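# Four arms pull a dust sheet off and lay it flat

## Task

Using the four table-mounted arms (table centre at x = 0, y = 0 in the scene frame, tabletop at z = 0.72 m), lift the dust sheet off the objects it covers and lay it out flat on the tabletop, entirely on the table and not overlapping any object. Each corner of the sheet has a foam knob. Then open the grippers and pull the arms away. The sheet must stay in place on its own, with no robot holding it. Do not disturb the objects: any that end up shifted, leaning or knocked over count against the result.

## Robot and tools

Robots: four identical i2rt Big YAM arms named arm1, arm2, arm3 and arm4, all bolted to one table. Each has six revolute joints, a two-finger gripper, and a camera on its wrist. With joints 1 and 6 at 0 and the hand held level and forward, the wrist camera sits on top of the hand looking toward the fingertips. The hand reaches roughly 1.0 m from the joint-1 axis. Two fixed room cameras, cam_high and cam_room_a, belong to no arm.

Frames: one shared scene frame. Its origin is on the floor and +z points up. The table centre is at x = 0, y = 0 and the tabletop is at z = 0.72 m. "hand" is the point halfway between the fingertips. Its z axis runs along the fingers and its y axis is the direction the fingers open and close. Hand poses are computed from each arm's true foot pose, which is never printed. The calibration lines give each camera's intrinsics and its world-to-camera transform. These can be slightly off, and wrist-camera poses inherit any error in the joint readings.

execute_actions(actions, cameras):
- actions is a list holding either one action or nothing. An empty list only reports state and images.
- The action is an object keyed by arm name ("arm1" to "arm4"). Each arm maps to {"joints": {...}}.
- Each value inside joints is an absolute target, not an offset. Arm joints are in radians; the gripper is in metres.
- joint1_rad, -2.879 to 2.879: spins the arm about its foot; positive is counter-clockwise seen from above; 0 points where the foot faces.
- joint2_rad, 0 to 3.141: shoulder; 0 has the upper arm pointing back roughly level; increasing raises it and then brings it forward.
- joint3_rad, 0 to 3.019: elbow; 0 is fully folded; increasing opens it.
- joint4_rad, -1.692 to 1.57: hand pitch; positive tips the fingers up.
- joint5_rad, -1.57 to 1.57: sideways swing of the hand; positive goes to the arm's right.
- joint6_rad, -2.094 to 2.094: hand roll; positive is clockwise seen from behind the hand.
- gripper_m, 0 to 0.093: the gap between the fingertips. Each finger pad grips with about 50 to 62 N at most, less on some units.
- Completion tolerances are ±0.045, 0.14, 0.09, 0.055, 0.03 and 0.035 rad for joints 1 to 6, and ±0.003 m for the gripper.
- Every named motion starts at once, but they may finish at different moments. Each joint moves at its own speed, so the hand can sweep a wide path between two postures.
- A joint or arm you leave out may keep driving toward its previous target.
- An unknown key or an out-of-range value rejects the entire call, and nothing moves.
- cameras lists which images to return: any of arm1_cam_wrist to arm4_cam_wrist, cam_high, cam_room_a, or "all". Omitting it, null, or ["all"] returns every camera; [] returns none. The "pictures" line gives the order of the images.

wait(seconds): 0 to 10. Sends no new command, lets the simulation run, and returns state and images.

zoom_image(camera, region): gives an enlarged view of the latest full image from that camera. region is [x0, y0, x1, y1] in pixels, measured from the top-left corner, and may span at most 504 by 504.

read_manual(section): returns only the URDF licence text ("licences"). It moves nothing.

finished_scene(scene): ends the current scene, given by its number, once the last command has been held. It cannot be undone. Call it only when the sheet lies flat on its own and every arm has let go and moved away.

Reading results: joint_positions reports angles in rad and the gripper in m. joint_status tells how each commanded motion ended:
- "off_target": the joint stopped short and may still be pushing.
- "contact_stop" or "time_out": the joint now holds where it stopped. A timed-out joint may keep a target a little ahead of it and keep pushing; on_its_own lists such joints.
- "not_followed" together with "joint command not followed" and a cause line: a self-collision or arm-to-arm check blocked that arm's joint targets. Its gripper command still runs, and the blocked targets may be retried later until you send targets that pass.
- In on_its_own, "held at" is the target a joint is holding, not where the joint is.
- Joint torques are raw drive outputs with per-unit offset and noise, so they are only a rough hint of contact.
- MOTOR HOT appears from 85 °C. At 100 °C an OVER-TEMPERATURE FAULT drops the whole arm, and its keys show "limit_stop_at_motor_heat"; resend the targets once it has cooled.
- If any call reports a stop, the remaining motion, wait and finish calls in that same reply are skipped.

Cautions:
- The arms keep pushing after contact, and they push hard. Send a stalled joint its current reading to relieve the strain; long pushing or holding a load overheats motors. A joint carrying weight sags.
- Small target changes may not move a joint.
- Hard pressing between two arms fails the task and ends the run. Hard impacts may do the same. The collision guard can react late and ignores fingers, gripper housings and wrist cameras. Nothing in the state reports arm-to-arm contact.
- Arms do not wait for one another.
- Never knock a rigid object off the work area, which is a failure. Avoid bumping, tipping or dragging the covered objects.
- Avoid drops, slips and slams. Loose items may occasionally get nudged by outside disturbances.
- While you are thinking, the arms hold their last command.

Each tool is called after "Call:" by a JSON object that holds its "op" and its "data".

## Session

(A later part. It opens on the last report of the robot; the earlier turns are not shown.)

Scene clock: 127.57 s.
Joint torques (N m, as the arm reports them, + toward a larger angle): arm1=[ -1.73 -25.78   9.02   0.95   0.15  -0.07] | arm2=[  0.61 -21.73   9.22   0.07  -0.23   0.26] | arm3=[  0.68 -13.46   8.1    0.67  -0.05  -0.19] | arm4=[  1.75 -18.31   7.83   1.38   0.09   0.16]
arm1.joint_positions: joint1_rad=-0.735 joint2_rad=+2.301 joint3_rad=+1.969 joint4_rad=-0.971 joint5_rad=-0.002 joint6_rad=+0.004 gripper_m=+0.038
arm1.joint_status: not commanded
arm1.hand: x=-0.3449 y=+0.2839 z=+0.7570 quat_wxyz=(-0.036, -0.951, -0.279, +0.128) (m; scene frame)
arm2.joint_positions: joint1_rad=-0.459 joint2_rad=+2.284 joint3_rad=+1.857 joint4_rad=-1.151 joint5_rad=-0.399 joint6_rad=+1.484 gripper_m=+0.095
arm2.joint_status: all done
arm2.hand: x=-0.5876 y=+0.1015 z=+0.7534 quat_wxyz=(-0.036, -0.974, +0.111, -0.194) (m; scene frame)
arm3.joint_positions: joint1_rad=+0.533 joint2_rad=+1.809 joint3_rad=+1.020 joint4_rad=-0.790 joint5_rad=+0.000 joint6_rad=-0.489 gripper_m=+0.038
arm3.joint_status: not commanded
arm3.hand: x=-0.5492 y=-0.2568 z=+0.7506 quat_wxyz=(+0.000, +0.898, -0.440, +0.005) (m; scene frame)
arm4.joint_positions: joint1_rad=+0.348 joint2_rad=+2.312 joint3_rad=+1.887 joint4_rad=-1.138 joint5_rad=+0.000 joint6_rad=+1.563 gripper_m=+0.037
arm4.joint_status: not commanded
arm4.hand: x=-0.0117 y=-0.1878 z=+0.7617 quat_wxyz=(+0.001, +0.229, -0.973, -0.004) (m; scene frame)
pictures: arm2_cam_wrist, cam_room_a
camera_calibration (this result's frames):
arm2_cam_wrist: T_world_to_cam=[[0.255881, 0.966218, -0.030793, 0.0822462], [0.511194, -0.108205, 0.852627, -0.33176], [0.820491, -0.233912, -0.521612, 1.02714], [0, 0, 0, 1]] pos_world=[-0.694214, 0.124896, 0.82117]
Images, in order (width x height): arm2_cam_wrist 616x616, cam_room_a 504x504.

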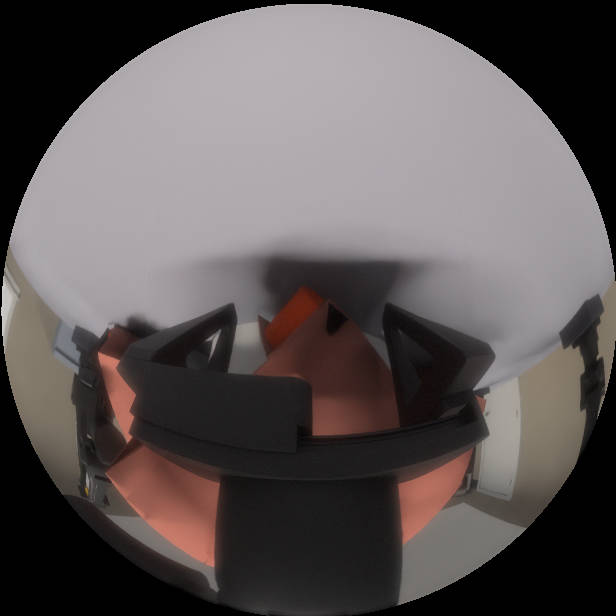

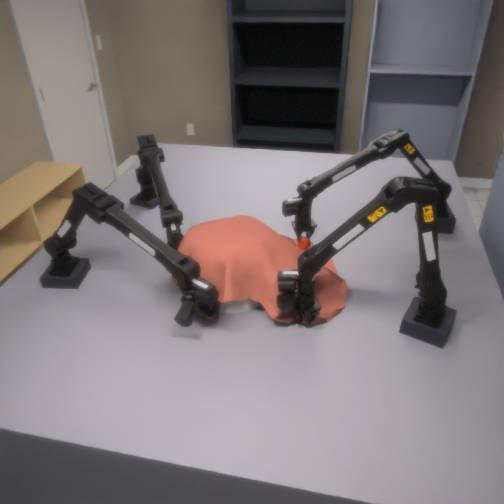

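Call:
{"op": "execute_actions", "data": {"actions": [{"arm2":{"joints":{"joint5_rad":-0.47,"joint2_rad":2.325}}}], "cameras": []}}

Call:
{"op": "execute_actions", "data": {"actions": [{"arm2":{"joints":{"gripper_m":0}}}], "cameras": ["arm2_cam_wrist"]}}

Scene clock: 132.53 s.
Joint torques (N m, as the arm reports them, + toward a larger angle): arm1=[ -2.23 -25.44   9.22   0.62   0.07  -0.12] | arm2=[  0.76 -22.84   9.15   0.02  -0.25   0.24] | arm3=[  0.52 -13.55   8.07   0.67  -0.05  -0.19] | arm4=[  1.74 -18.25   7.83   1.34   0.08   0.15]
arm1.joint_positions: joint1_rad=-0.735 joint2_rad=+2.301 joint3_rad=+1.969 joint4_rad=-0.971 joint5_rad=-0.002 joint6_rad=+0.004 gripper_m=+0.038
arm1.joint_status: not commanded
arm1.hand: x=-0.3449 y=+0.2839 z=+0.7570 quat_wxyz=(-0.036, -0.951, -0.279, +0.128) (m; scene frame)
arm2.joint_positions: joint1_rad=-0.459 joint2_rad=+2.328 joint3_rad=+1.857 joint4_rad=-1.149 joint5_rad=-0.469 joint6_rad=+1.485 gripper_m=+0.095
arm2.joint_status: all done
arm2.hand: x=-0.5752 y=+0.1044 z=+0.7303 quat_wxyz=(-0.022, -0.966, +0.116, -0.232) (m; scene frame)
arm3.joint_positions: joint1_rad=+0.533 joint2_rad=+1.809 joint3_rad=+1.020 joint4_rad=-0.790 joint5_rad=+0.000 joint6_rad=-0.489 gripper_m=+0.038
arm3.joint_status: not commanded
arm3.hand: x=-0.5492 y=-0.2568 z=+0.7506 quat_wxyz=(+0.000, +0.898, -0.440, +0.005) (m; scene frame)
arm4.joint_positions: joint1_rad=+0.348 joint2_rad=+2.312 joint3_rad=+1.887 joint4_rad=-1.138 joint5_rad=+0.000 joint6_rad=+1.563 gripper_m=+0.037
arm4.joint_status: not commanded
arm4.hand: x=-0.0117 y=-0.1878 z=+0.7617 quat_wxyz=(+0.001, +0.229, -0.973, -0.004) (m; scene frame)
pictures: none
No camera images: the call's "cameras" was empty. Leave "cameras" out to get every camera's image.

Scene clock: 133.37 s.
Joint torques (N m, as the arm reports them, + toward a larger angle): arm1=[ -1.81 -24.22   8.88   0.77   0.07  -0.1 ] | arm2=[  1.38 -22.78   9.27   0.01  -0.36   0.28] | arm3=[  0.52 -13.53   8.09   0.71  -0.04  -0.19] | arm4=[  1.86 -18.19   7.88   1.4    0.08   0.15]
arm1.joint_positions: joint1_rad=-0.735 joint2_rad=+2.301 joint3_rad=+1.969 joint4_rad=-0.971 joint5_rad=-0.002 joint6_rad=+0.004 gripper_m=+0.038
arm1.joint_status: not commanded
arm1.hand: x=-0.3449 y=+0.2839 z=+0.7570 quat_wxyz=(-0.036, -0.951, -0.279, +0.128) (m; scene frame)
arm2.joint_positions: joint1_rad=-0.462 joint2_rad=+2.328 joint3_rad=+1.857 joint4_rad=-1.149 joint5_rad=-0.467 joint6_rad=+1.486 gripper_m=+0.001
arm2.joint_status: all done
arm2.hand: x=-0.5775 y=+0.1050 z=+0.7301 quat_wxyz=(-0.022, -0.966, +0.117, -0.231) (m; scene frame)
arm3.joint_positions: joint1_rad=+0.533 joint2_rad=+1.809 joint3_rad=+1.020 joint4_rad=-0.790 joint5_rad=+0.000 joint6_rad=-0.489 gripper_m=+0.038
arm3.joint_status: not commanded
arm3.hand: x=-0.5492 y=-0.2568 z=+0.7506 quat_wxyz=(+0.000, +0.898, -0.440, +0.005) (m; scene frame)
arm4.joint_positions: joint1_rad=+0.348 joint2_rad=+2.312 joint3_rad=+1.887 joint4_rad=-1.138 joint5_rad=+0.000 joint6_rad=+1.563 gripper_m=+0.037
arm4.joint_status: not commanded
arm4.hand: x=-0.0117 y=-0.1878 z=+0.7617 quat_wxyz=(+0.001, +0.229, -0.973, -0.004) (m; scene frame)
pictures: arm2_cam_wrist
camera_calibration (this result's frames):
arm2_cam_wrist: T_world_to_cam=[[0.262947, 0.964768, 0.0090234, 0.0507651], [0.442295, -0.128849, 0.887566, -0.379873], [0.857458, -0.229392, -0.460593, 0.983816], [0, 0, 0, 1]] pos_world=[-0.688913, 0.127757, 0.789843]
Images, in order (width x height): arm2_cam_wrist 616x616.

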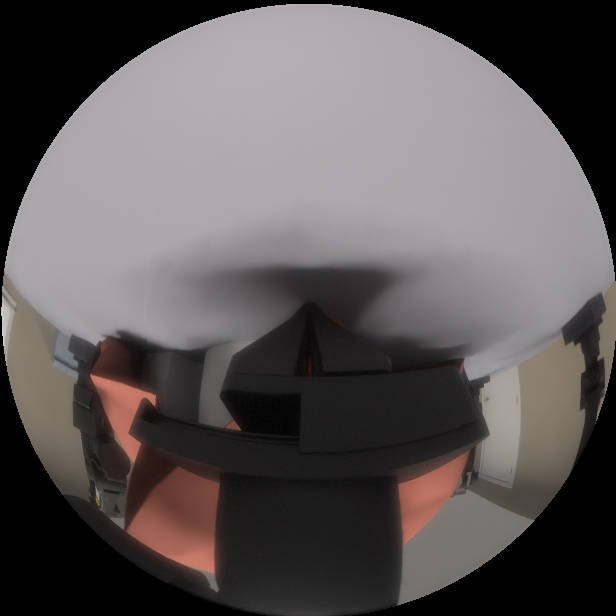

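Call:
{"op": "execute_actions", "data": {"actions": [{"arm2":{"joints":{"joint1_rad":-0.75,"joint2_rad":2.2}},"arm1":{"joints":{"joint1_rad":-0.88,"joint2_rad":1.93,"joint3_rad":2.28,"joint4_rad":-1.63}},"arm3":{"joints":{"joint1_rad":0.92,"joint2_rad":1.418,"joint3_rad":1.55,"joint4_rad":-1.40}},"arm4":{"joints":{"joint1_rad":0.45,"joint2_rad":1.799,"joint3_rad":1.95,"joint4_rad":-1.44}}}], "cameras": ["arm2_cam_wrist","cam_room_a","cam_high"]}}

Scene clock: 147.83 s.
Joint torques (N m, as the arm reports them, + toward a larger angle): arm1=[ -0.86 -21.43   9.88   0.09   0.01  -0.01] | arm2=[  0.64 -21.13   9.7    0.03  -0.23   0.25] | arm3=[  0.6  -11.16  12.32   0.57  -0.01  -0.17] | arm4=[  1.38 -15.83   9.36   0.59   0.2    0.13]
arm1.joint_positions: joint1_rad=-0.881 joint2_rad=+1.936 joint3_rad=+2.276 joint4_rad=-1.621 joint5_rad=+0.000 joint6_rad=+0.004 gripper_m=+0.038
arm1.joint_status: all done
arm1.hand: x=-0.3058 y=+0.4200 z=+1.1039 quat_wxyz=(-0.028, -0.967, -0.209, +0.142) (m; scene frame)
arm2.joint_positions: joint1_rad=-0.747 joint2_rad=+2.196 joint3_rad=+1.857 joint4_rad=-1.146 joint5_rad=-0.470 joint6_rad=+1.486 gripper_m=+0.001
arm2.joint_status: all done
arm2.hand: x=-0.7646 y=+0.1531 z=+0.8162 quat_wxyz=(-0.117, -0.942, +0.238, -0.204) (m; scene frame)
arm3.joint_positions: joint1_rad=+0.923 joint2_rad=+1.423 joint3_rad=+1.532 joint4_rad=-1.394 joint5_rad=-0.001 joint6_rad=-0.490 gripper_m=+0.038
arm3.joint_status: all done
arm3.hand: x=-0.7329 y=-0.2874 z=+1.1044 quat_wxyz=(-0.100, +0.957, -0.254, -0.102) (m; scene frame)
arm4.joint_positions: joint1_rad=+0.453 joint2_rad=+1.796 joint3_rad=+1.943 joint4_rad=-1.423 joint5_rad=-0.003 joint6_rad=+1.564 gripper_m=+0.037
arm4.joint_status: all done
arm4.hand: x=-0.0447 y=-0.2697 z=+1.1063 quat_wxyz=(+0.042, +0.276, -0.950, -0.141) (m; scene frame)
pictures: arm2_cam_wrist, cam_high, cam_room_a
camera_calibration (this result's frames):
arm2_cam_wrist: T_world_to_cam=[[0.518672, 0.845619, -0.126123, 0.376811], [0.453812, -0.147273, 0.878843, -0.348565], [0.724592, -0.513068, -0.460138, 1.13649], [0, 0, 0, 1]] pos_world=[-0.860748, 0.213122, 0.8768]
Images, in order (width x height): arm2_cam_wrist 616x616, cam_high 504x504, cam_room_a 504x504.

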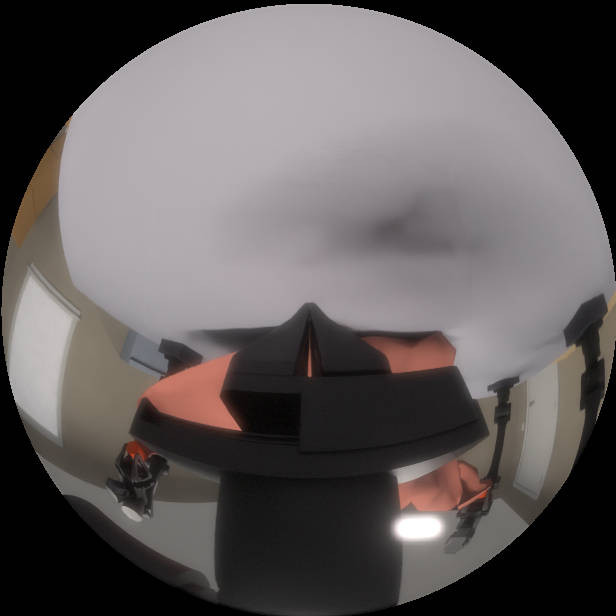

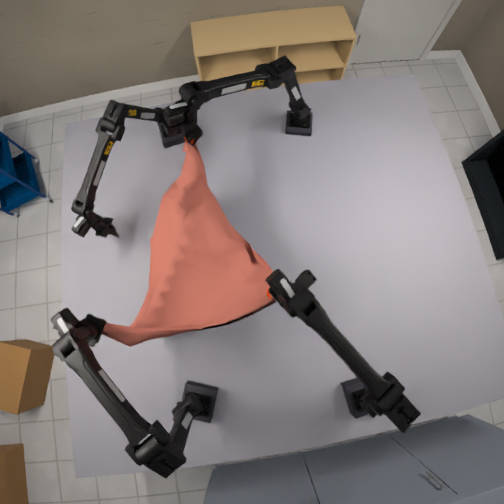

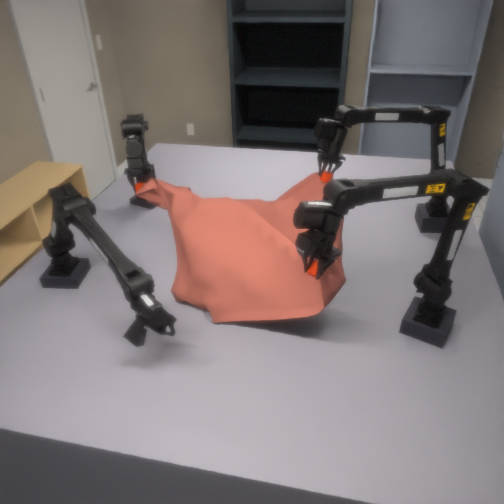

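Call:
{"op": "execute_actions", "data": {"actions": [{"arm2":{"joints":{"gripper_m":0.093,"joint6_rad":-1.5,"joint1_rad":-0.95,"joint2_rad":2.0,"joint5_rad":-1.2}},"arm1":{"joints":{"joint1_rad":-0.89,"joint2_rad":1.416,"joint3_rad":2.0,"joint4_rad":-0.87}},"arm3":{"joints":{"joint1_rad":1.11,"joint2_rad":1.34,"joint3_rad":2.11,"joint4_rad":-1.445}},"arm4":{"joints":{"joint1_rad":0.635,"joint2_rad":1.352,"joint3_rad":1.79,"joint4_rad":-0.72}}}], "cameras": ["arm2_cam_wrist","cam_room_a","cam_high"]}}

Scene clock: 168.43 s.
Joint torques (N m, as the arm reports them, + toward a larger angle): arm1=[ -2.15 -13.19   9.68   2.45   0.15  -0.01] | arm2=[ -0.02 -20.6   10.3    0.11  -0.77   0.  ] | arm3=[ 0.57 -7.71 11.88  1.61 -0.09 -0.15] | arm4=[ 1.96 -9.55 10.18  3.25  0.01  0.06]
arm1.joint_positions: joint1_rad=-0.881 joint2_rad=+1.426 joint3_rad=+1.998 joint4_rad=-0.888 joint5_rad=-0.005 joint6_rad=+0.004 gripper_m=+0.038
arm1.joint_status: all done
arm1.hand: x=-0.2492 y=+0.4435 z=+1.3971 quat_wxyz=(-0.125, -0.791, -0.174, +0.573) (m; scene frame)
arm2.joint_positions: joint1_rad=-0.942 joint2_rad=+2.004 joint3_rad=+1.857 joint4_rad=-1.146 joint5_rad=-1.197 joint6_rad=-1.484 gripper_m=+0.093
arm2.joint_status: all done
arm2.hand: x=-0.8034 y=+0.1821 z=+1.0301 quat_wxyz=(-0.483, -0.279, -0.773, +0.301) (m; scene frame)
arm3.joint_positions: joint1_rad=+1.114 joint2_rad=+1.336 joint3_rad=+2.080 joint4_rad=-1.443 joint5_rad=+0.002 joint6_rad=-0.490 gripper_m=+0.038
arm3.joint_status: all done
arm3.hand: x=-0.7986 y=-0.3544 z=+1.3980 quat_wxyz=(-0.261, +0.895, -0.147, -0.332) (m; scene frame)
arm4.joint_positions: joint1_rad=+0.631 joint2_rad=+1.355 joint3_rad=+1.776 joint4_rad=-0.747 joint5_rad=+0.000 joint6_rad=+1.564 gripper_m=+0.037
arm4.joint_status: all done
arm4.hand: x=-0.1100 y=-0.3605 z=+1.3931 quat_wxyz=(+0.208, +0.295, -0.757, -0.544) (m; scene frame)
pictures: arm2_cam_wrist, cam_high, cam_room_a
camera_calibration (this result's frames):
arm2_cam_wrist: T_world_to_cam=[[-0.722214, -0.670595, 0.169439, -0.62587], [-0.637744, 0.550787, -0.538439, -0.0587903], [0.267749, -0.496927, -0.825454, 1.28423], [0, 0, 0, 1]] pos_world=[-0.833358, 0.250846, 1.13447]
Images, in order (width x height): arm2_cam_wrist 616x616, cam_high 504x504, cam_room_a 504x504.

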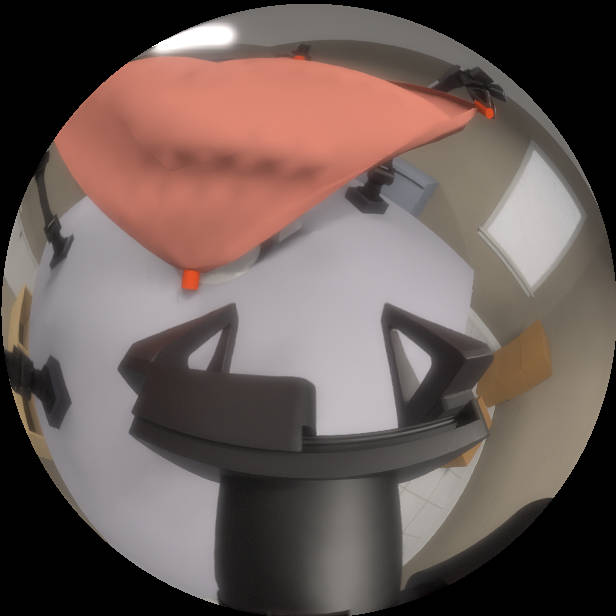

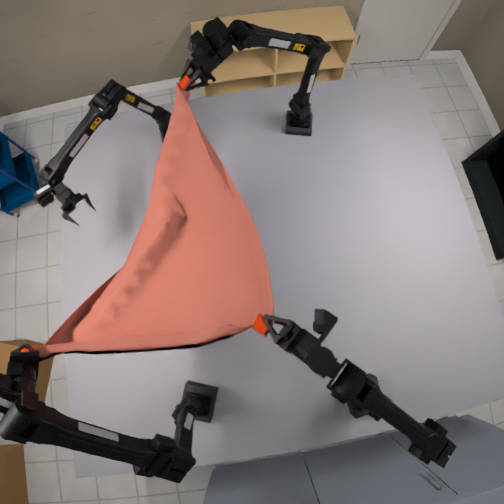

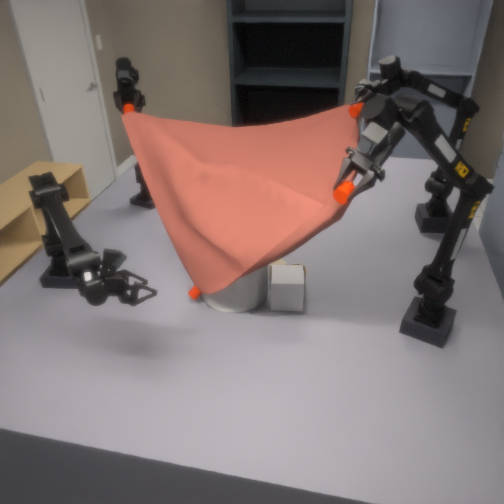

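Call:
{"op": "execute_actions", "data": {"actions": [{"arm2":{"joints":{"joint6_rad":2.05,"joint1_rad":-0.545,"joint2_rad":1.85,"joint3_rad":1.485,"joint4_rad":-1.2,"joint5_rad":-0.5}}}], "cameras": ["arm2_cam_wrist","cam_room_a"]}}

Scene clock: 192.63 s.
Joint torques (N m, as the arm reports them, + toward a larger angle): arm1=[ -2.1  -12.64   9.51   2.26   0.14  -0.11] | arm2=[  0.49 -17.41   8.94  -0.47  -0.29   0.3 ] | arm3=[ 0.64 -7.68 11.85  1.62 -0.09 -0.15] | arm4=[ 1.81 -9.56 10.25  3.28  0.02  0.08]
arm1.joint_positions: joint1_rad=-0.881 joint2_rad=+1.426 joint3_rad=+1.998 joint4_rad=-0.888 joint5_rad=-0.005 joint6_rad=+0.004 gripper_m=+0.038
arm1.joint_status: not commanded
arm1.hand: x=-0.2492 y=+0.4435 z=+1.3971 quat_wxyz=(-0.125, -0.791, -0.174, +0.573) (m; scene frame)
arm2.joint_positions: joint1_rad=-0.553 joint2_rad=+1.864 joint3_rad=+1.468 joint4_rad=-1.195 joint5_rad=-0.500 joint6_rad=+2.034 gripper_m=+0.093
arm2.joint_status: all done
arm2.hand: x=-0.5855 y=+0.2242 z=+0.8733 quat_wxyz=(+0.016, -0.878, +0.410, -0.246) (m; scene frame)
arm3.joint_positions: joint1_rad=+1.114 joint2_rad=+1.336 joint3_rad=+2.080 joint4_rad=-1.443 joint5_rad=+0.002 joint6_rad=-0.490 gripper_m=+0.038
arm3.joint_status: not commanded
arm3.hand: x=-0.7986 y=-0.3544 z=+1.3980 quat_wxyz=(-0.261, +0.895, -0.147, -0.332) (m; scene frame)
arm4.joint_positions: joint1_rad=+0.631 joint2_rad=+1.355 joint3_rad=+1.776 joint4_rad=-0.747 joint5_rad=+0.000 joint6_rad=+1.564 gripper_m=+0.037
arm4.joint_status: not commanded
arm4.hand: x=-0.1100 y=-0.3605 z=+1.3931 quat_wxyz=(+0.208, +0.295, -0.757, -0.544) (m; scene frame)
pictures: arm2_cam_wrist, cam_room_a
camera_calibration (this result's frames):
arm2_cam_wrist: T_world_to_cam=[[0.730585, 0.643679, 0.227865, 0.0912036], [0.171224, -0.495748, 0.85142, -0.532942], [0.661005, -0.583019, -0.4724, 1.05852], [0, 0, 0, 1]] pos_world=[-0.675066, 0.294227, 0.93302]
Images, in order (width x height): arm2_cam_wrist 616x616, cam_room_a 504x504.

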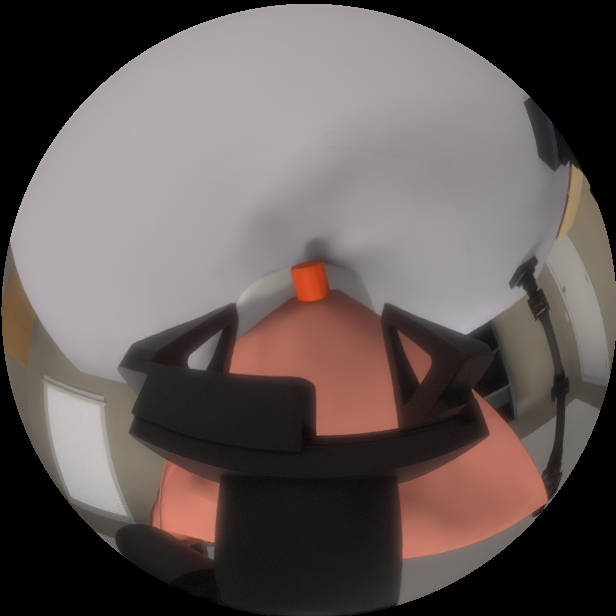

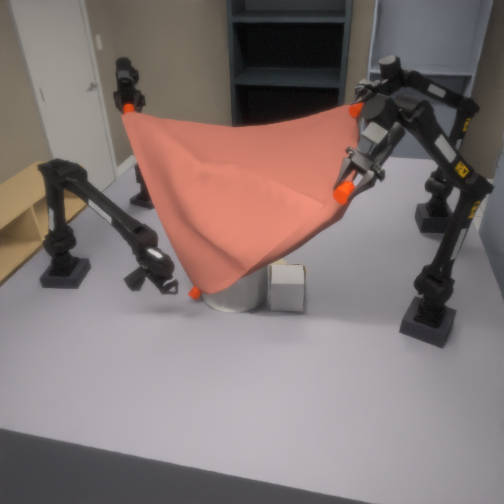

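Call:
{"op": "execute_actions", "data": {"actions": [{"arm2":{"joints":{"joint1_rad":-0.395,"joint2_rad":2.04,"joint3_rad":1.545,"joint4_rad":-1.03,"gripper_m":0.075}}}], "cameras": ["arm2_cam_wrist","cam_room_a"]}}

Scene clock: 205.27 s.
Joint torques (N m, as the arm reports them, + toward a larger angle): arm1=[ -2.01 -12.38   9.69   2.02   0.2   -0.06] | arm2=[  1.15 -21.     9.05  -0.04  -0.26   0.28] | arm3=[ 0.65 -7.67 11.85  1.64 -0.09 -0.15] | arm4=[ 1.71 -9.6  10.26  3.25  0.02  0.06]
arm1.joint_positions: joint1_rad=-0.881 joint2_rad=+1.426 joint3_rad=+1.998 joint4_rad=-0.888 joint5_rad=-0.005 joint6_rad=+0.004 gripper_m=+0.038
arm1.joint_status: not commanded
arm1.hand: x=-0.2492 y=+0.4435 z=+1.3971 quat_wxyz=(-0.125, -0.791, -0.174, +0.573) (m; scene frame)
arm2.joint_positions: joint1_rad=-0.395 joint2_rad=+2.058 joint3_rad=+1.519 joint4_rad=-1.040 joint5_rad=-0.500 joint6_rad=+2.035 gripper_m=+0.075
arm2.joint_status: all done
arm2.hand: x=-0.5103 y=+0.1691 z=+0.7844 quat_wxyz=(+0.030, -0.908, +0.339, -0.245) (m; scene frame)
arm3.joint_positions: joint1_rad=+1.114 joint2_rad=+1.336 joint3_rad=+2.080 joint4_rad=-1.443 joint5_rad=+0.002 joint6_rad=-0.490 gripper_m=+0.038
arm3.joint_status: not commanded
arm3.hand: x=-0.7986 y=-0.3544 z=+1.3980 quat_wxyz=(-0.261, +0.895, -0.147, -0.332) (m; scene frame)
arm4.joint_positions: joint1_rad=+0.631 joint2_rad=+1.355 joint3_rad=+1.776 joint4_rad=-0.747 joint5_rad=+0.000 joint6_rad=+1.564 gripper_m=+0.037
arm4.joint_status: not commanded
arm4.hand: x=-0.1100 y=-0.3605 z=+1.3931 quat_wxyz=(+0.208, +0.295, -0.757, -0.544) (m; scene frame)
pictures: arm2_cam_wrist, cam_room_a
camera_calibration (this result's frames):
arm2_cam_wrist: T_world_to_cam=[[0.621736, 0.752391, 0.217605, 0.0261162], [0.249459, -0.45359, 0.855585, -0.467935], [0.742438, -0.477665, -0.469704, 0.956382], [0, 0, 0, 1]] pos_world=[-0.609561, 0.22493, 0.843892]
Images, in order (width x height): arm2_cam_wrist 616x616, cam_room_a 504x504.

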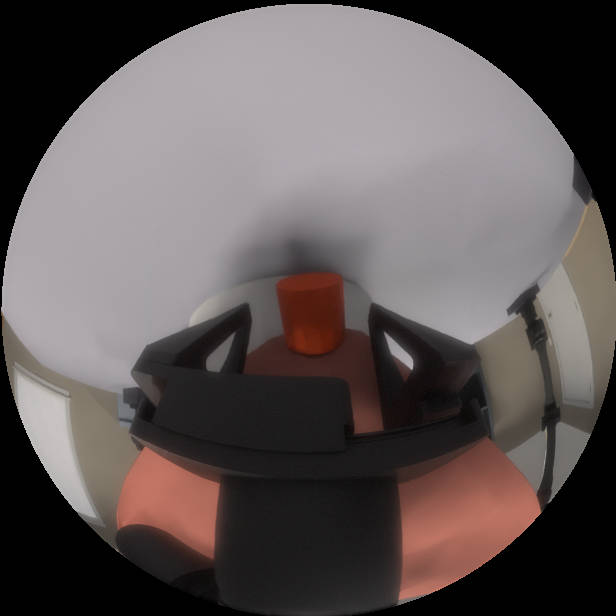

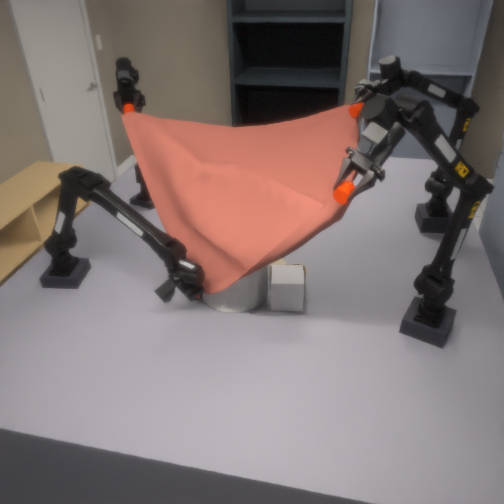

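Call:
{"op": "execute_actions", "data": {"actions": [{"arm2":{"joints":{"gripper_m":0}}}], "cameras": ["arm2_cam_wrist"]}}

Scene clock: 212.93 s.
Joint torques (N m, as the arm reports them, + toward a larger angle): arm1=[ -2.24 -13.24   9.65   2.37   0.11  -0.06] | arm2=[  0.29 -20.51   9.11   0.03  -0.29   0.3 ] | arm3=[ 0.72 -7.67 11.82  1.67 -0.09 -0.14] | arm4=[ 1.77 -9.97 10.23  3.26  0.01  0.06]
arm1.joint_positions: joint1_rad=-0.881 joint2_rad=+1.426 joint3_rad=+1.998 joint4_rad=-0.888 joint5_rad=-0.005 joint6_rad=+0.004 gripper_m=+0.038
arm1.joint_status: not commanded
arm1.hand: x=-0.2492 y=+0.4435 z=+1.3971 quat_wxyz=(-0.125, -0.791, -0.174, +0.573) (m; scene frame)
arm2.joint_positions: joint1_rad=-0.395 joint2_rad=+2.058 joint3_rad=+1.519 joint4_rad=-1.040 joint5_rad=-0.500 joint6_rad=+2.035 gripper_m=+0.036
arm2.joint_status: gripper_m off_target (ended at +0.036, target +0.000)
arm2.hand: x=-0.5103 y=+0.1691 z=+0.7844 quat_wxyz=(+0.030, -0.908, +0.339, -0.245) (m; scene frame)
arm3.joint_positions: joint1_rad=+1.114 joint2_rad=+1.336 joint3_rad=+2.080 joint4_rad=-1.443 joint5_rad=+0.002 joint6_rad=-0.490 gripper_m=+0.038
arm3.joint_status: not commanded
arm3.hand: x=-0.7986 y=-0.3544 z=+1.3980 quat_wxyz=(-0.261, +0.895, -0.147, -0.332) (m; scene frame)
arm4.joint_positions: joint1_rad=+0.631 joint2_rad=+1.355 joint3_rad=+1.776 joint4_rad=-0.747 joint5_rad=+0.000 joint6_rad=+1.564 gripper_m=+0.037
arm4.joint_status: not commanded
arm4.hand: x=-0.1100 y=-0.3605 z=+1.3931 quat_wxyz=(+0.208, +0.295, -0.757, -0.544) (m; scene frame)
pictures: arm2_cam_wrist
camera_calibration (this result's frames):
arm2_cam_wrist: T_world_to_cam=[[0.621979, 0.752144, 0.217765, 0.0261565], [0.24927, -0.453825, 0.855515, -0.467937], [0.742298, -0.477831, -0.469757, 0.95638], [0, 0, 0, 1]] pos_world=[-0.609545, 0.224952, 0.843897]
Images, in order (width x height): arm2_cam_wrist 616x616.

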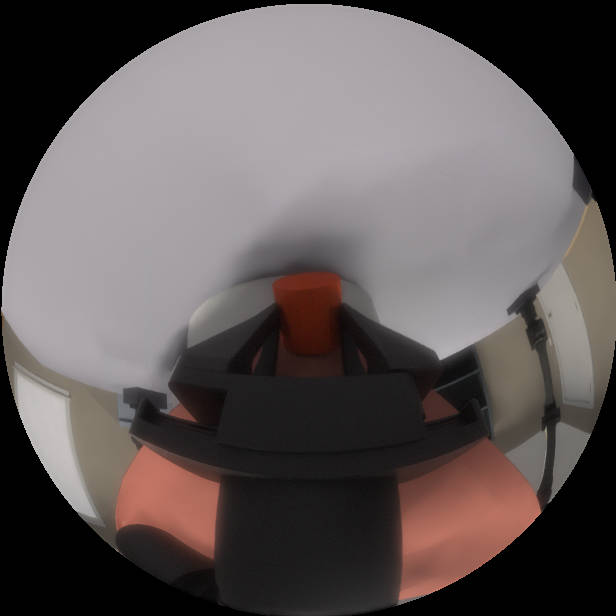

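Call:
{"op": "execute_actions", "data": {"actions": [{"arm2":{"joints":{"joint1_rad":-0.86,"joint2_rad":1.28,"joint3_rad":1.78,"joint4_rad":-1.47,"joint5_rad":0,"joint6_rad":1.6}}}], "cameras": []}}

Call:
{"op": "execute_actions", "data": {"actions": [{"arm1":{"joints":{"joint1_rad":-0.64,"joint2_rad":1.286,"joint3_rad":1.82,"joint4_rad":-1.54}},"arm3":{"joints":{"joint1_rad":0.985,"joint2_rad":1.255,"joint3_rad":1.70,"joint4_rad":-1.44}},"arm4":{"joints":{"joint1_rad":0.545,"joint2_rad":1.582,"joint3_rad":2.0,"joint4_rad":-1.41}}}], "cameras": ["cam_high","cam_room_a"]}}

Scene clock: 224.10 s.
Joint torques (N m, as the arm reports them, + toward a larger angle): arm1=[ -2.29 -13.56   9.75   2.33   0.16  -0.06] | arm2=[ 0.46 -9.75  9.67  0.28  0.14 -0.1 ] | arm3=[ 0.53 -7.87 11.92  1.63 -0.11 -0.14] | arm4=[ 1.78 -9.67 10.23  3.29  0.03  0.07]
arm1.joint_positions: joint1_rad=-0.881 joint2_rad=+1.426 joint3_rad=+1.998 joint4_rad=-0.888 joint5_rad=-0.004 joint6_rad=+0.004 gripper_m=+0.038
arm1.joint_status: not commanded
arm1.hand: x=-0.2493 y=+0.4436 z=+1.3971 quat_wxyz=(-0.125, -0.791, -0.173, +0.573) (m; scene frame)
arm2.joint_positions: joint1_rad=-0.853 joint2_rad=+1.293 joint3_rad=+1.763 joint4_rad=-1.464 joint5_rad=-0.001 joint6_rad=+1.616 gripper_m=+0.036
arm2.joint_status: all done
arm2.hand: x=-0.7425 y=+0.4082 z=+1.2521 quat_wxyz=(-0.270, -0.892, +0.351, +0.092) (m; scene frame)
arm3.joint_positions: joint1_rad=+1.113 joint2_rad=+1.336 joint3_rad=+2.080 joint4_rad=-1.443 joint5_rad=+0.002 joint6_rad=-0.490 gripper_m=+0.038
arm3.joint_status: not commanded
arm3.hand: x=-0.7984 y=-0.3542 z=+1.3980 quat_wxyz=(-0.261, +0.894, -0.148, -0.331) (m; scene frame)
arm4.joint_positions: joint1_rad=+0.631 joint2_rad=+1.355 joint3_rad=+1.776 joint4_rad=-0.747 joint5_rad=+0.000 joint6_rad=+1.564 gripper_m=+0.037
arm4.joint_status: not commanded
arm4.hand: x=-0.1101 y=-0.3606 z=+1.3931 quat_wxyz=(+0.208, +0.295, -0.757, -0.544) (m; scene frame)
pictures: none
No camera images: the call's "cameras" was empty. Leave "cameras" out to get every camera's image.

Scene clock: 225.43 s.
Joint torques (N m, as the arm reports them, + toward a larger angle): arm1=[-2.08 -8.21  8.4   0.68  0.12 -0.04] | arm2=[  0.02 -10.06   9.56   0.46   0.1   -0.06] | arm3=[ 1.52 -9.05 11.05  1.42 -0.1  -0.16] | arm4=[  1.8  -14.05  13.6    0.82   0.12   0.09]
arm1.joint_positions: joint1_rad=-0.632 joint2_rad=+1.281 joint3_rad=+1.827 joint4_rad=-1.528 joint5_rad=-0.001 joint6_rad=+0.004 gripper_m=+0.038
arm1.joint_status: all done
arm1.hand: x=-0.0576 y=+0.4126 z=+1.2583 quat_wxyz=(-0.095, -0.903, -0.317, +0.273) (m; scene frame)
arm2.joint_positions: joint1_rad=-0.853 joint2_rad=+1.293 joint3_rad=+1.763 joint4_rad=-1.464 joint5_rad=-0.001 joint6_rad=+1.615 gripper_m=+0.036
arm2.joint_status: not commanded
arm2.hand: x=-0.7424 y=+0.4082 z=+1.2520 quat_wxyz=(-0.269, -0.892, +0.351, +0.092) (m; scene frame)
arm3.joint_positions: joint1_rad=+0.977 joint2_rad=+1.267 joint3_rad=+1.693 joint4_rad=-1.443 joint5_rad=+0.002 joint6_rad=-0.491 gripper_m=+0.038
arm3.joint_status: all done
arm3.hand: x=-0.7372 y=-0.3287 z=+1.2445 quat_wxyz=(-0.185, +0.936, -0.221, -0.202) (m; scene frame)
arm4.joint_positions: joint1_rad=+0.539 joint2_rad=+1.599 joint3_rad=+1.936 joint4_rad=-1.391 joint5_rad=-0.001 joint6_rad=+1.564 gripper_m=+0.037
arm4.joint_status: all done
arm4.hand: x=-0.0648 y=-0.3314 z=+1.2208 quat_wxyz=(+0.081, +0.310, -0.916, -0.243) (m; scene frame)
pictures: cam_high, cam_room_a
Images, in order (width x height): cam_high 504x504, cam_room_a 504x504.

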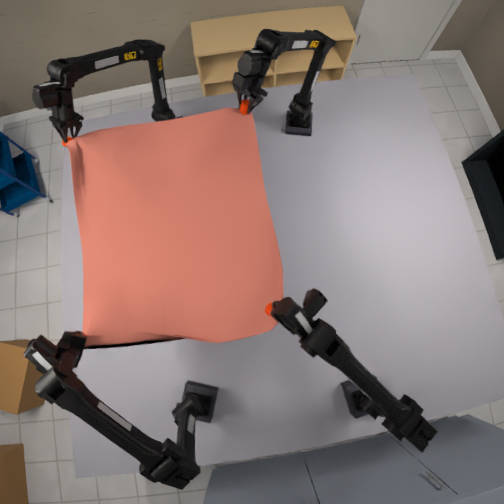

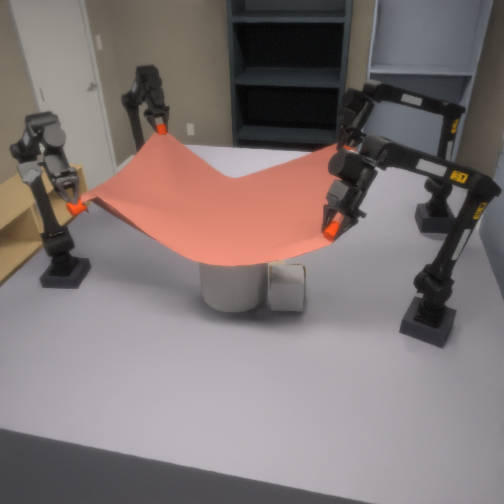

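Call:
{"op": "execute_actions", "data": {"actions": [{"arm1":{"joints":{"joint1_rad":0.276,"joint2_rad":0.973,"joint3_rad":1.60,"joint4_rad":-1.63,"joint6_rad":0.9}},"arm2":{"joints":{"joint1_rad":-0.027,"joint2_rad":1.10,"joint3_rad":1.625,"joint4_rad":-1.51,"joint6_rad":2.05}},"arm3":{"joints":{"joint1_rad":0.09,"joint2_rad":0.88,"joint3_rad":1.46,"joint4_rad":-1.575,"joint6_rad":-0.95}},"arm4":{"joints":{"joint1_rad":-0.117,"joint2_rad":1.06,"joint3_rad":1.505,"joint4_rad":-1.45,"joint6_rad":1.1}}}], "cameras": []}}

Call:
{"op": "execute_actions", "data": {"actions": [{"arm1":{"joints":{"joint1_rad":1.22,"joint2_rad":1.355,"joint3_rad":1.75,"joint4_rad":-1.375,"joint6_rad":1.9}},"arm2":{"joints":{"joint1_rad":0.745,"joint2_rad":1.528,"joint3_rad":1.89,"joint4_rad":-1.33}},"arm3":{"joints":{"joint1_rad":-0.73,"joint2_rad":1.43,"joint3_rad":1.75,"joint4_rad":-1.285,"joint6_rad":-1.75}},"arm4":{"joints":{"joint1_rad":-0.976,"joint2_rad":1.406,"joint3_rad":1.675,"joint4_rad":-1.235,"joint6_rad":0.25}}}]}}

Scene clock: 244.37 s.
Joint torques (N m, as the arm reports them, + toward a larger angle): arm1=[-0.63 -3.62  7.93  0.33 -0.02 -0.04] | arm2=[ 0.27 -7.2   8.99  0.4   0.11  0.17] | arm3=[ 0.54 -3.68  9.5   0.85 -0.04  0.  ] | arm4=[ 0.94 -2.92  7.92  1.11  0.31 -0.05]
arm1.joint_positions: joint1_rad=+0.268 joint2_rad=+0.975 joint3_rad=+1.608 joint4_rad=-1.619 joint5_rad=+0.002 joint6_rad=+0.894 gripper_m=+0.038
arm1.joint_status: all done
arm1.hand: x=+0.2881 y=+0.3802 z=+1.2537 quat_wxyz=(-0.269, -0.903, -0.321, +0.095) (m; scene frame)
arm2.joint_positions: joint1_rad=-0.027 joint2_rad=+1.117 joint3_rad=+1.614 joint4_rad=-1.505 joint5_rad=-0.002 joint6_rad=+2.042 gripper_m=+0.036
arm2.joint_status: all done
arm2.hand: x=-0.3994 y=+0.3754 z=+1.2461 quat_wxyz=(-0.266, -0.946, +0.167, -0.081) (m; scene frame)
arm3.joint_positions: joint1_rad=+0.095 joint2_rad=+0.895 joint3_rad=+1.462 joint4_rad=-1.564 joint5_rad=-0.001 joint6_rad=-0.953 gripper_m=+0.038
arm3.joint_status: all done
arm3.hand: x=-0.4000 y=-0.4141 z=+1.2526 quat_wxyz=(-0.282, +0.866, -0.410, -0.048) (m; scene frame)
arm4.joint_positions: joint1_rad=-0.108 joint2_rad=+1.051 joint3_rad=+1.513 joint4_rad=-1.434 joint5_rad=-0.007 joint6_rad=+1.110 gripper_m=+0.037
arm4.joint_status: all done
arm4.hand: x=+0.2853 y=-0.4234 z=+1.2606 quat_wxyz=(-0.064, +0.218, -0.930, -0.287) (m; scene frame)
pictures: none
No camera images: the call's "cameras" was empty. Leave "cameras" out to get every camera's image.

Scene clock: 246.23 s.
Joint torques (N m, as the arm reports them, + toward a larger angle): arm1=[ -0.93 -11.41  11.5    0.99  -0.31  -0.02] | arm2=[  2.67 -16.65  11.82  -0.07  -0.56   0.06] | arm3=[ -0.28 -12.64  13.87   0.51   0.71   0.  ] | arm4=[ -0.39 -12.43  12.75   2.45   1.    -0.08]
arm1.joint_positions: joint1_rad=+1.209 joint2_rad=+1.352 joint3_rad=+1.723 joint4_rad=-1.384 joint5_rad=+0.013 joint6_rad=+1.900 gripper_m=+0.038
arm1.joint_status: all done
arm1.hand: x=+0.6847 y=+0.4000 z=+1.1947 quat_wxyz=(-0.222, -0.917, -0.291, -0.159) (m; scene frame)
arm2.joint_positions: joint1_rad=+0.715 joint2_rad=+1.570 joint3_rad=+1.848 joint4_rad=-1.313 joint5_rad=+0.016 joint6_rad=+2.056 gripper_m=+0.036
arm2.joint_status: all done
arm2.hand: x=-0.0052 y=+0.3753 z=+1.1734 quat_wxyz=(-0.212, -0.948, -0.179, -0.158) (m; scene frame)
arm3.joint_positions: joint1_rad=-0.712 joint2_rad=+1.448 joint3_rad=+1.716 joint4_rad=-1.267 joint5_rad=-0.019 joint6_rad=-1.754 gripper_m=+0.038
arm3.joint_status: all done
arm3.hand: x=-0.0002 y=-0.4357 z=+1.1973 quat_wxyz=(-0.237, +0.865, -0.411, +0.161) (m; scene frame)
arm4.joint_positions: joint1_rad=-0.941 joint2_rad=+1.425 joint3_rad=+1.628 joint4_rad=-1.257 joint5_rad=-0.027 joint6_rad=+0.272 gripper_m=+0.037
arm4.joint_status: all done
arm4.hand: x=+0.6750 y=-0.4381 z=+1.1789 quat_wxyz=(-0.217, +0.226, -0.940, -0.135) (m; scene frame)
pictures: arm1_cam_wrist, arm2_cam_wrist, arm3_cam_wrist, arm4_cam_wrist, cam_high, cam_room_a
camera_calibration (this result's frames):
arm1_cam_wrist: T_world_to_cam=[[-0.46502, 0.723847, -0.509709, 0.639008], [0.37541, 0.682648, 0.626944, -1.27216], [0.801763, 0.100192, -0.589184, 0.2393], [0, 0, 0, 1]] pos_world=[0.582871, 0.381917, 1.26427]
arm2_cam_wrist: T_world_to_cam=[[-0.246192, 0.850645, -0.464534, 0.231353], [0.501325, 0.521954, 0.6901, -1.00386], [0.829495, -0.0629856, -0.554951, 0.80739], [0, 0, 0, 1]] pos_world=[-0.109509, 0.378022, 1.2483]
arm3_cam_wrist: T_world_to_cam=[[0.63639, 0.551185, 0.539632, -0.403164], [0.231874, -0.803917, 0.547679, -0.997281], [0.735692, -0.223411, -0.63941, 0.793647], [0, 0, 0, 1]] pos_world=[-0.0960677, -0.402204, 1.27122]
arm4_cam_wrist: T_world_to_cam=[[0.478044, -0.864368, -0.156018, -0.513794], [-0.859364, -0.497, 0.120351, 0.228884], [-0.181569, 0.0765434, -0.980395, 1.43322], [0, 0, 0, 1]] pos_world=[0.702538, -0.440055, 1.29741]
Images, in order (width x height): arm1_cam_wrist 616x616, arm2_cam_wrist 616x616, arm3_cam_wrist 616x616, arm4_cam_wrist 616x616, cam_high 504x504, cam_room_a 504x504.

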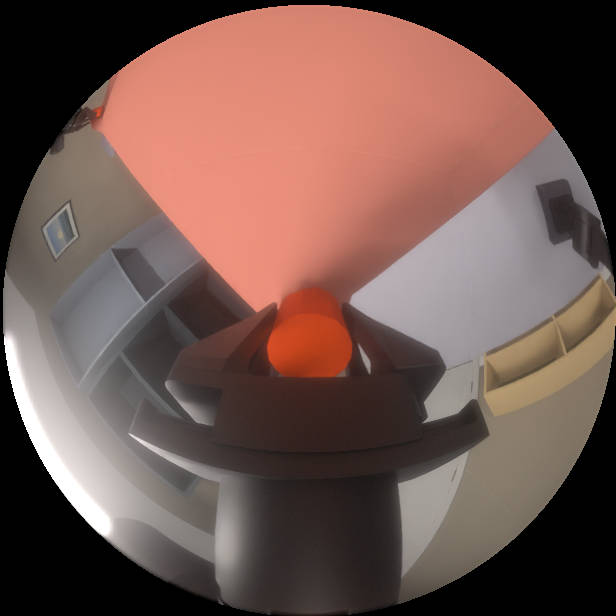

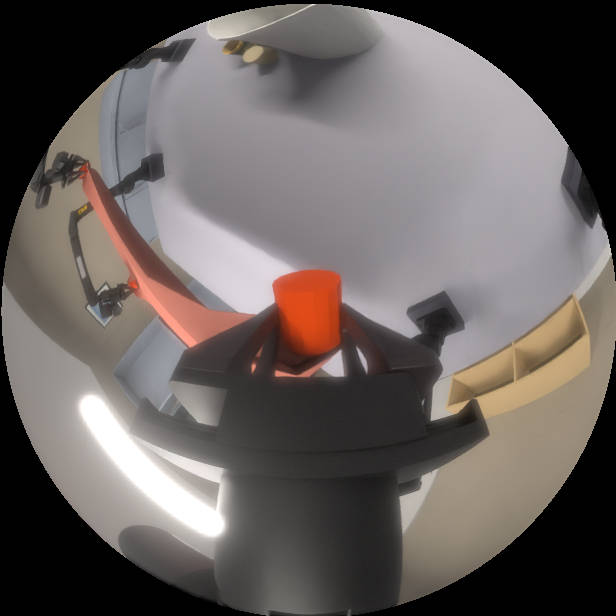

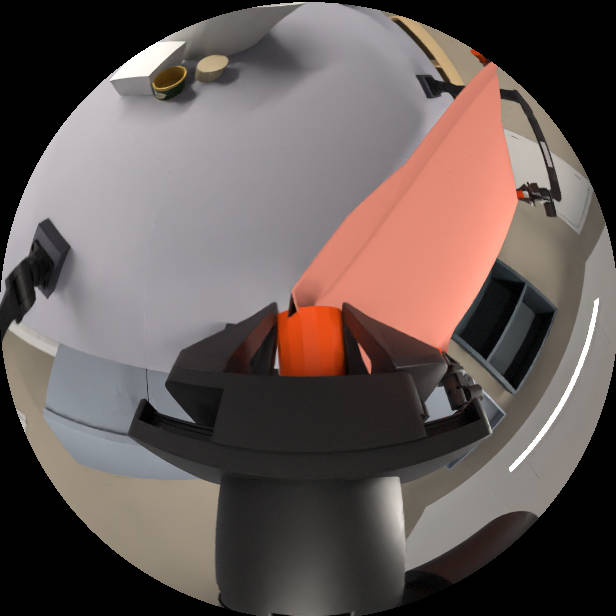

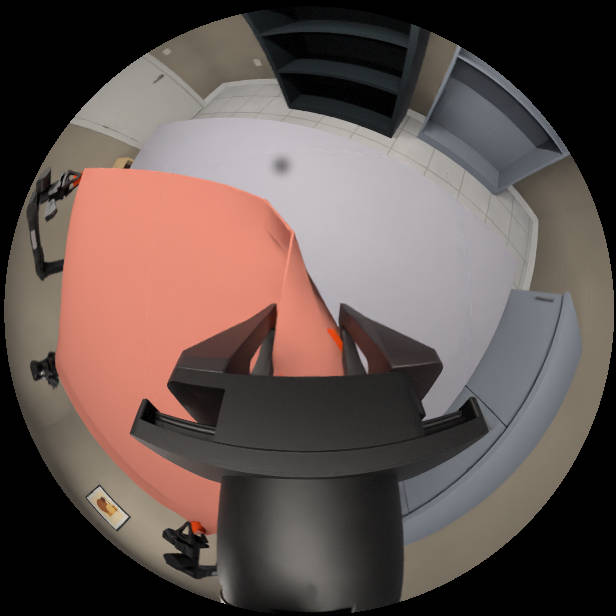

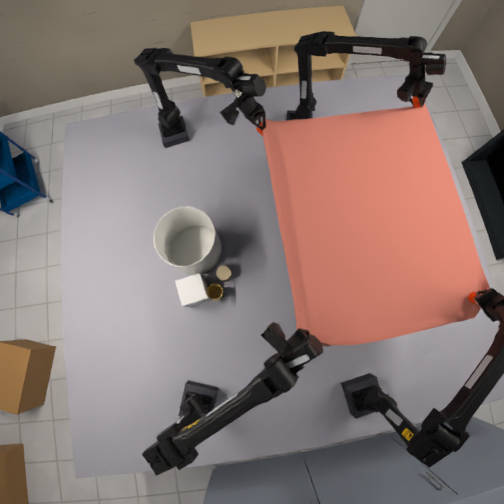

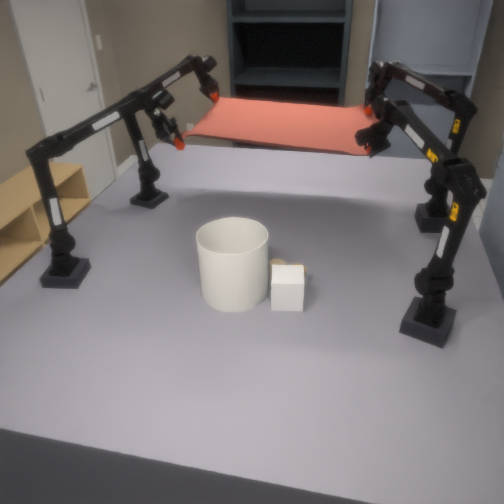

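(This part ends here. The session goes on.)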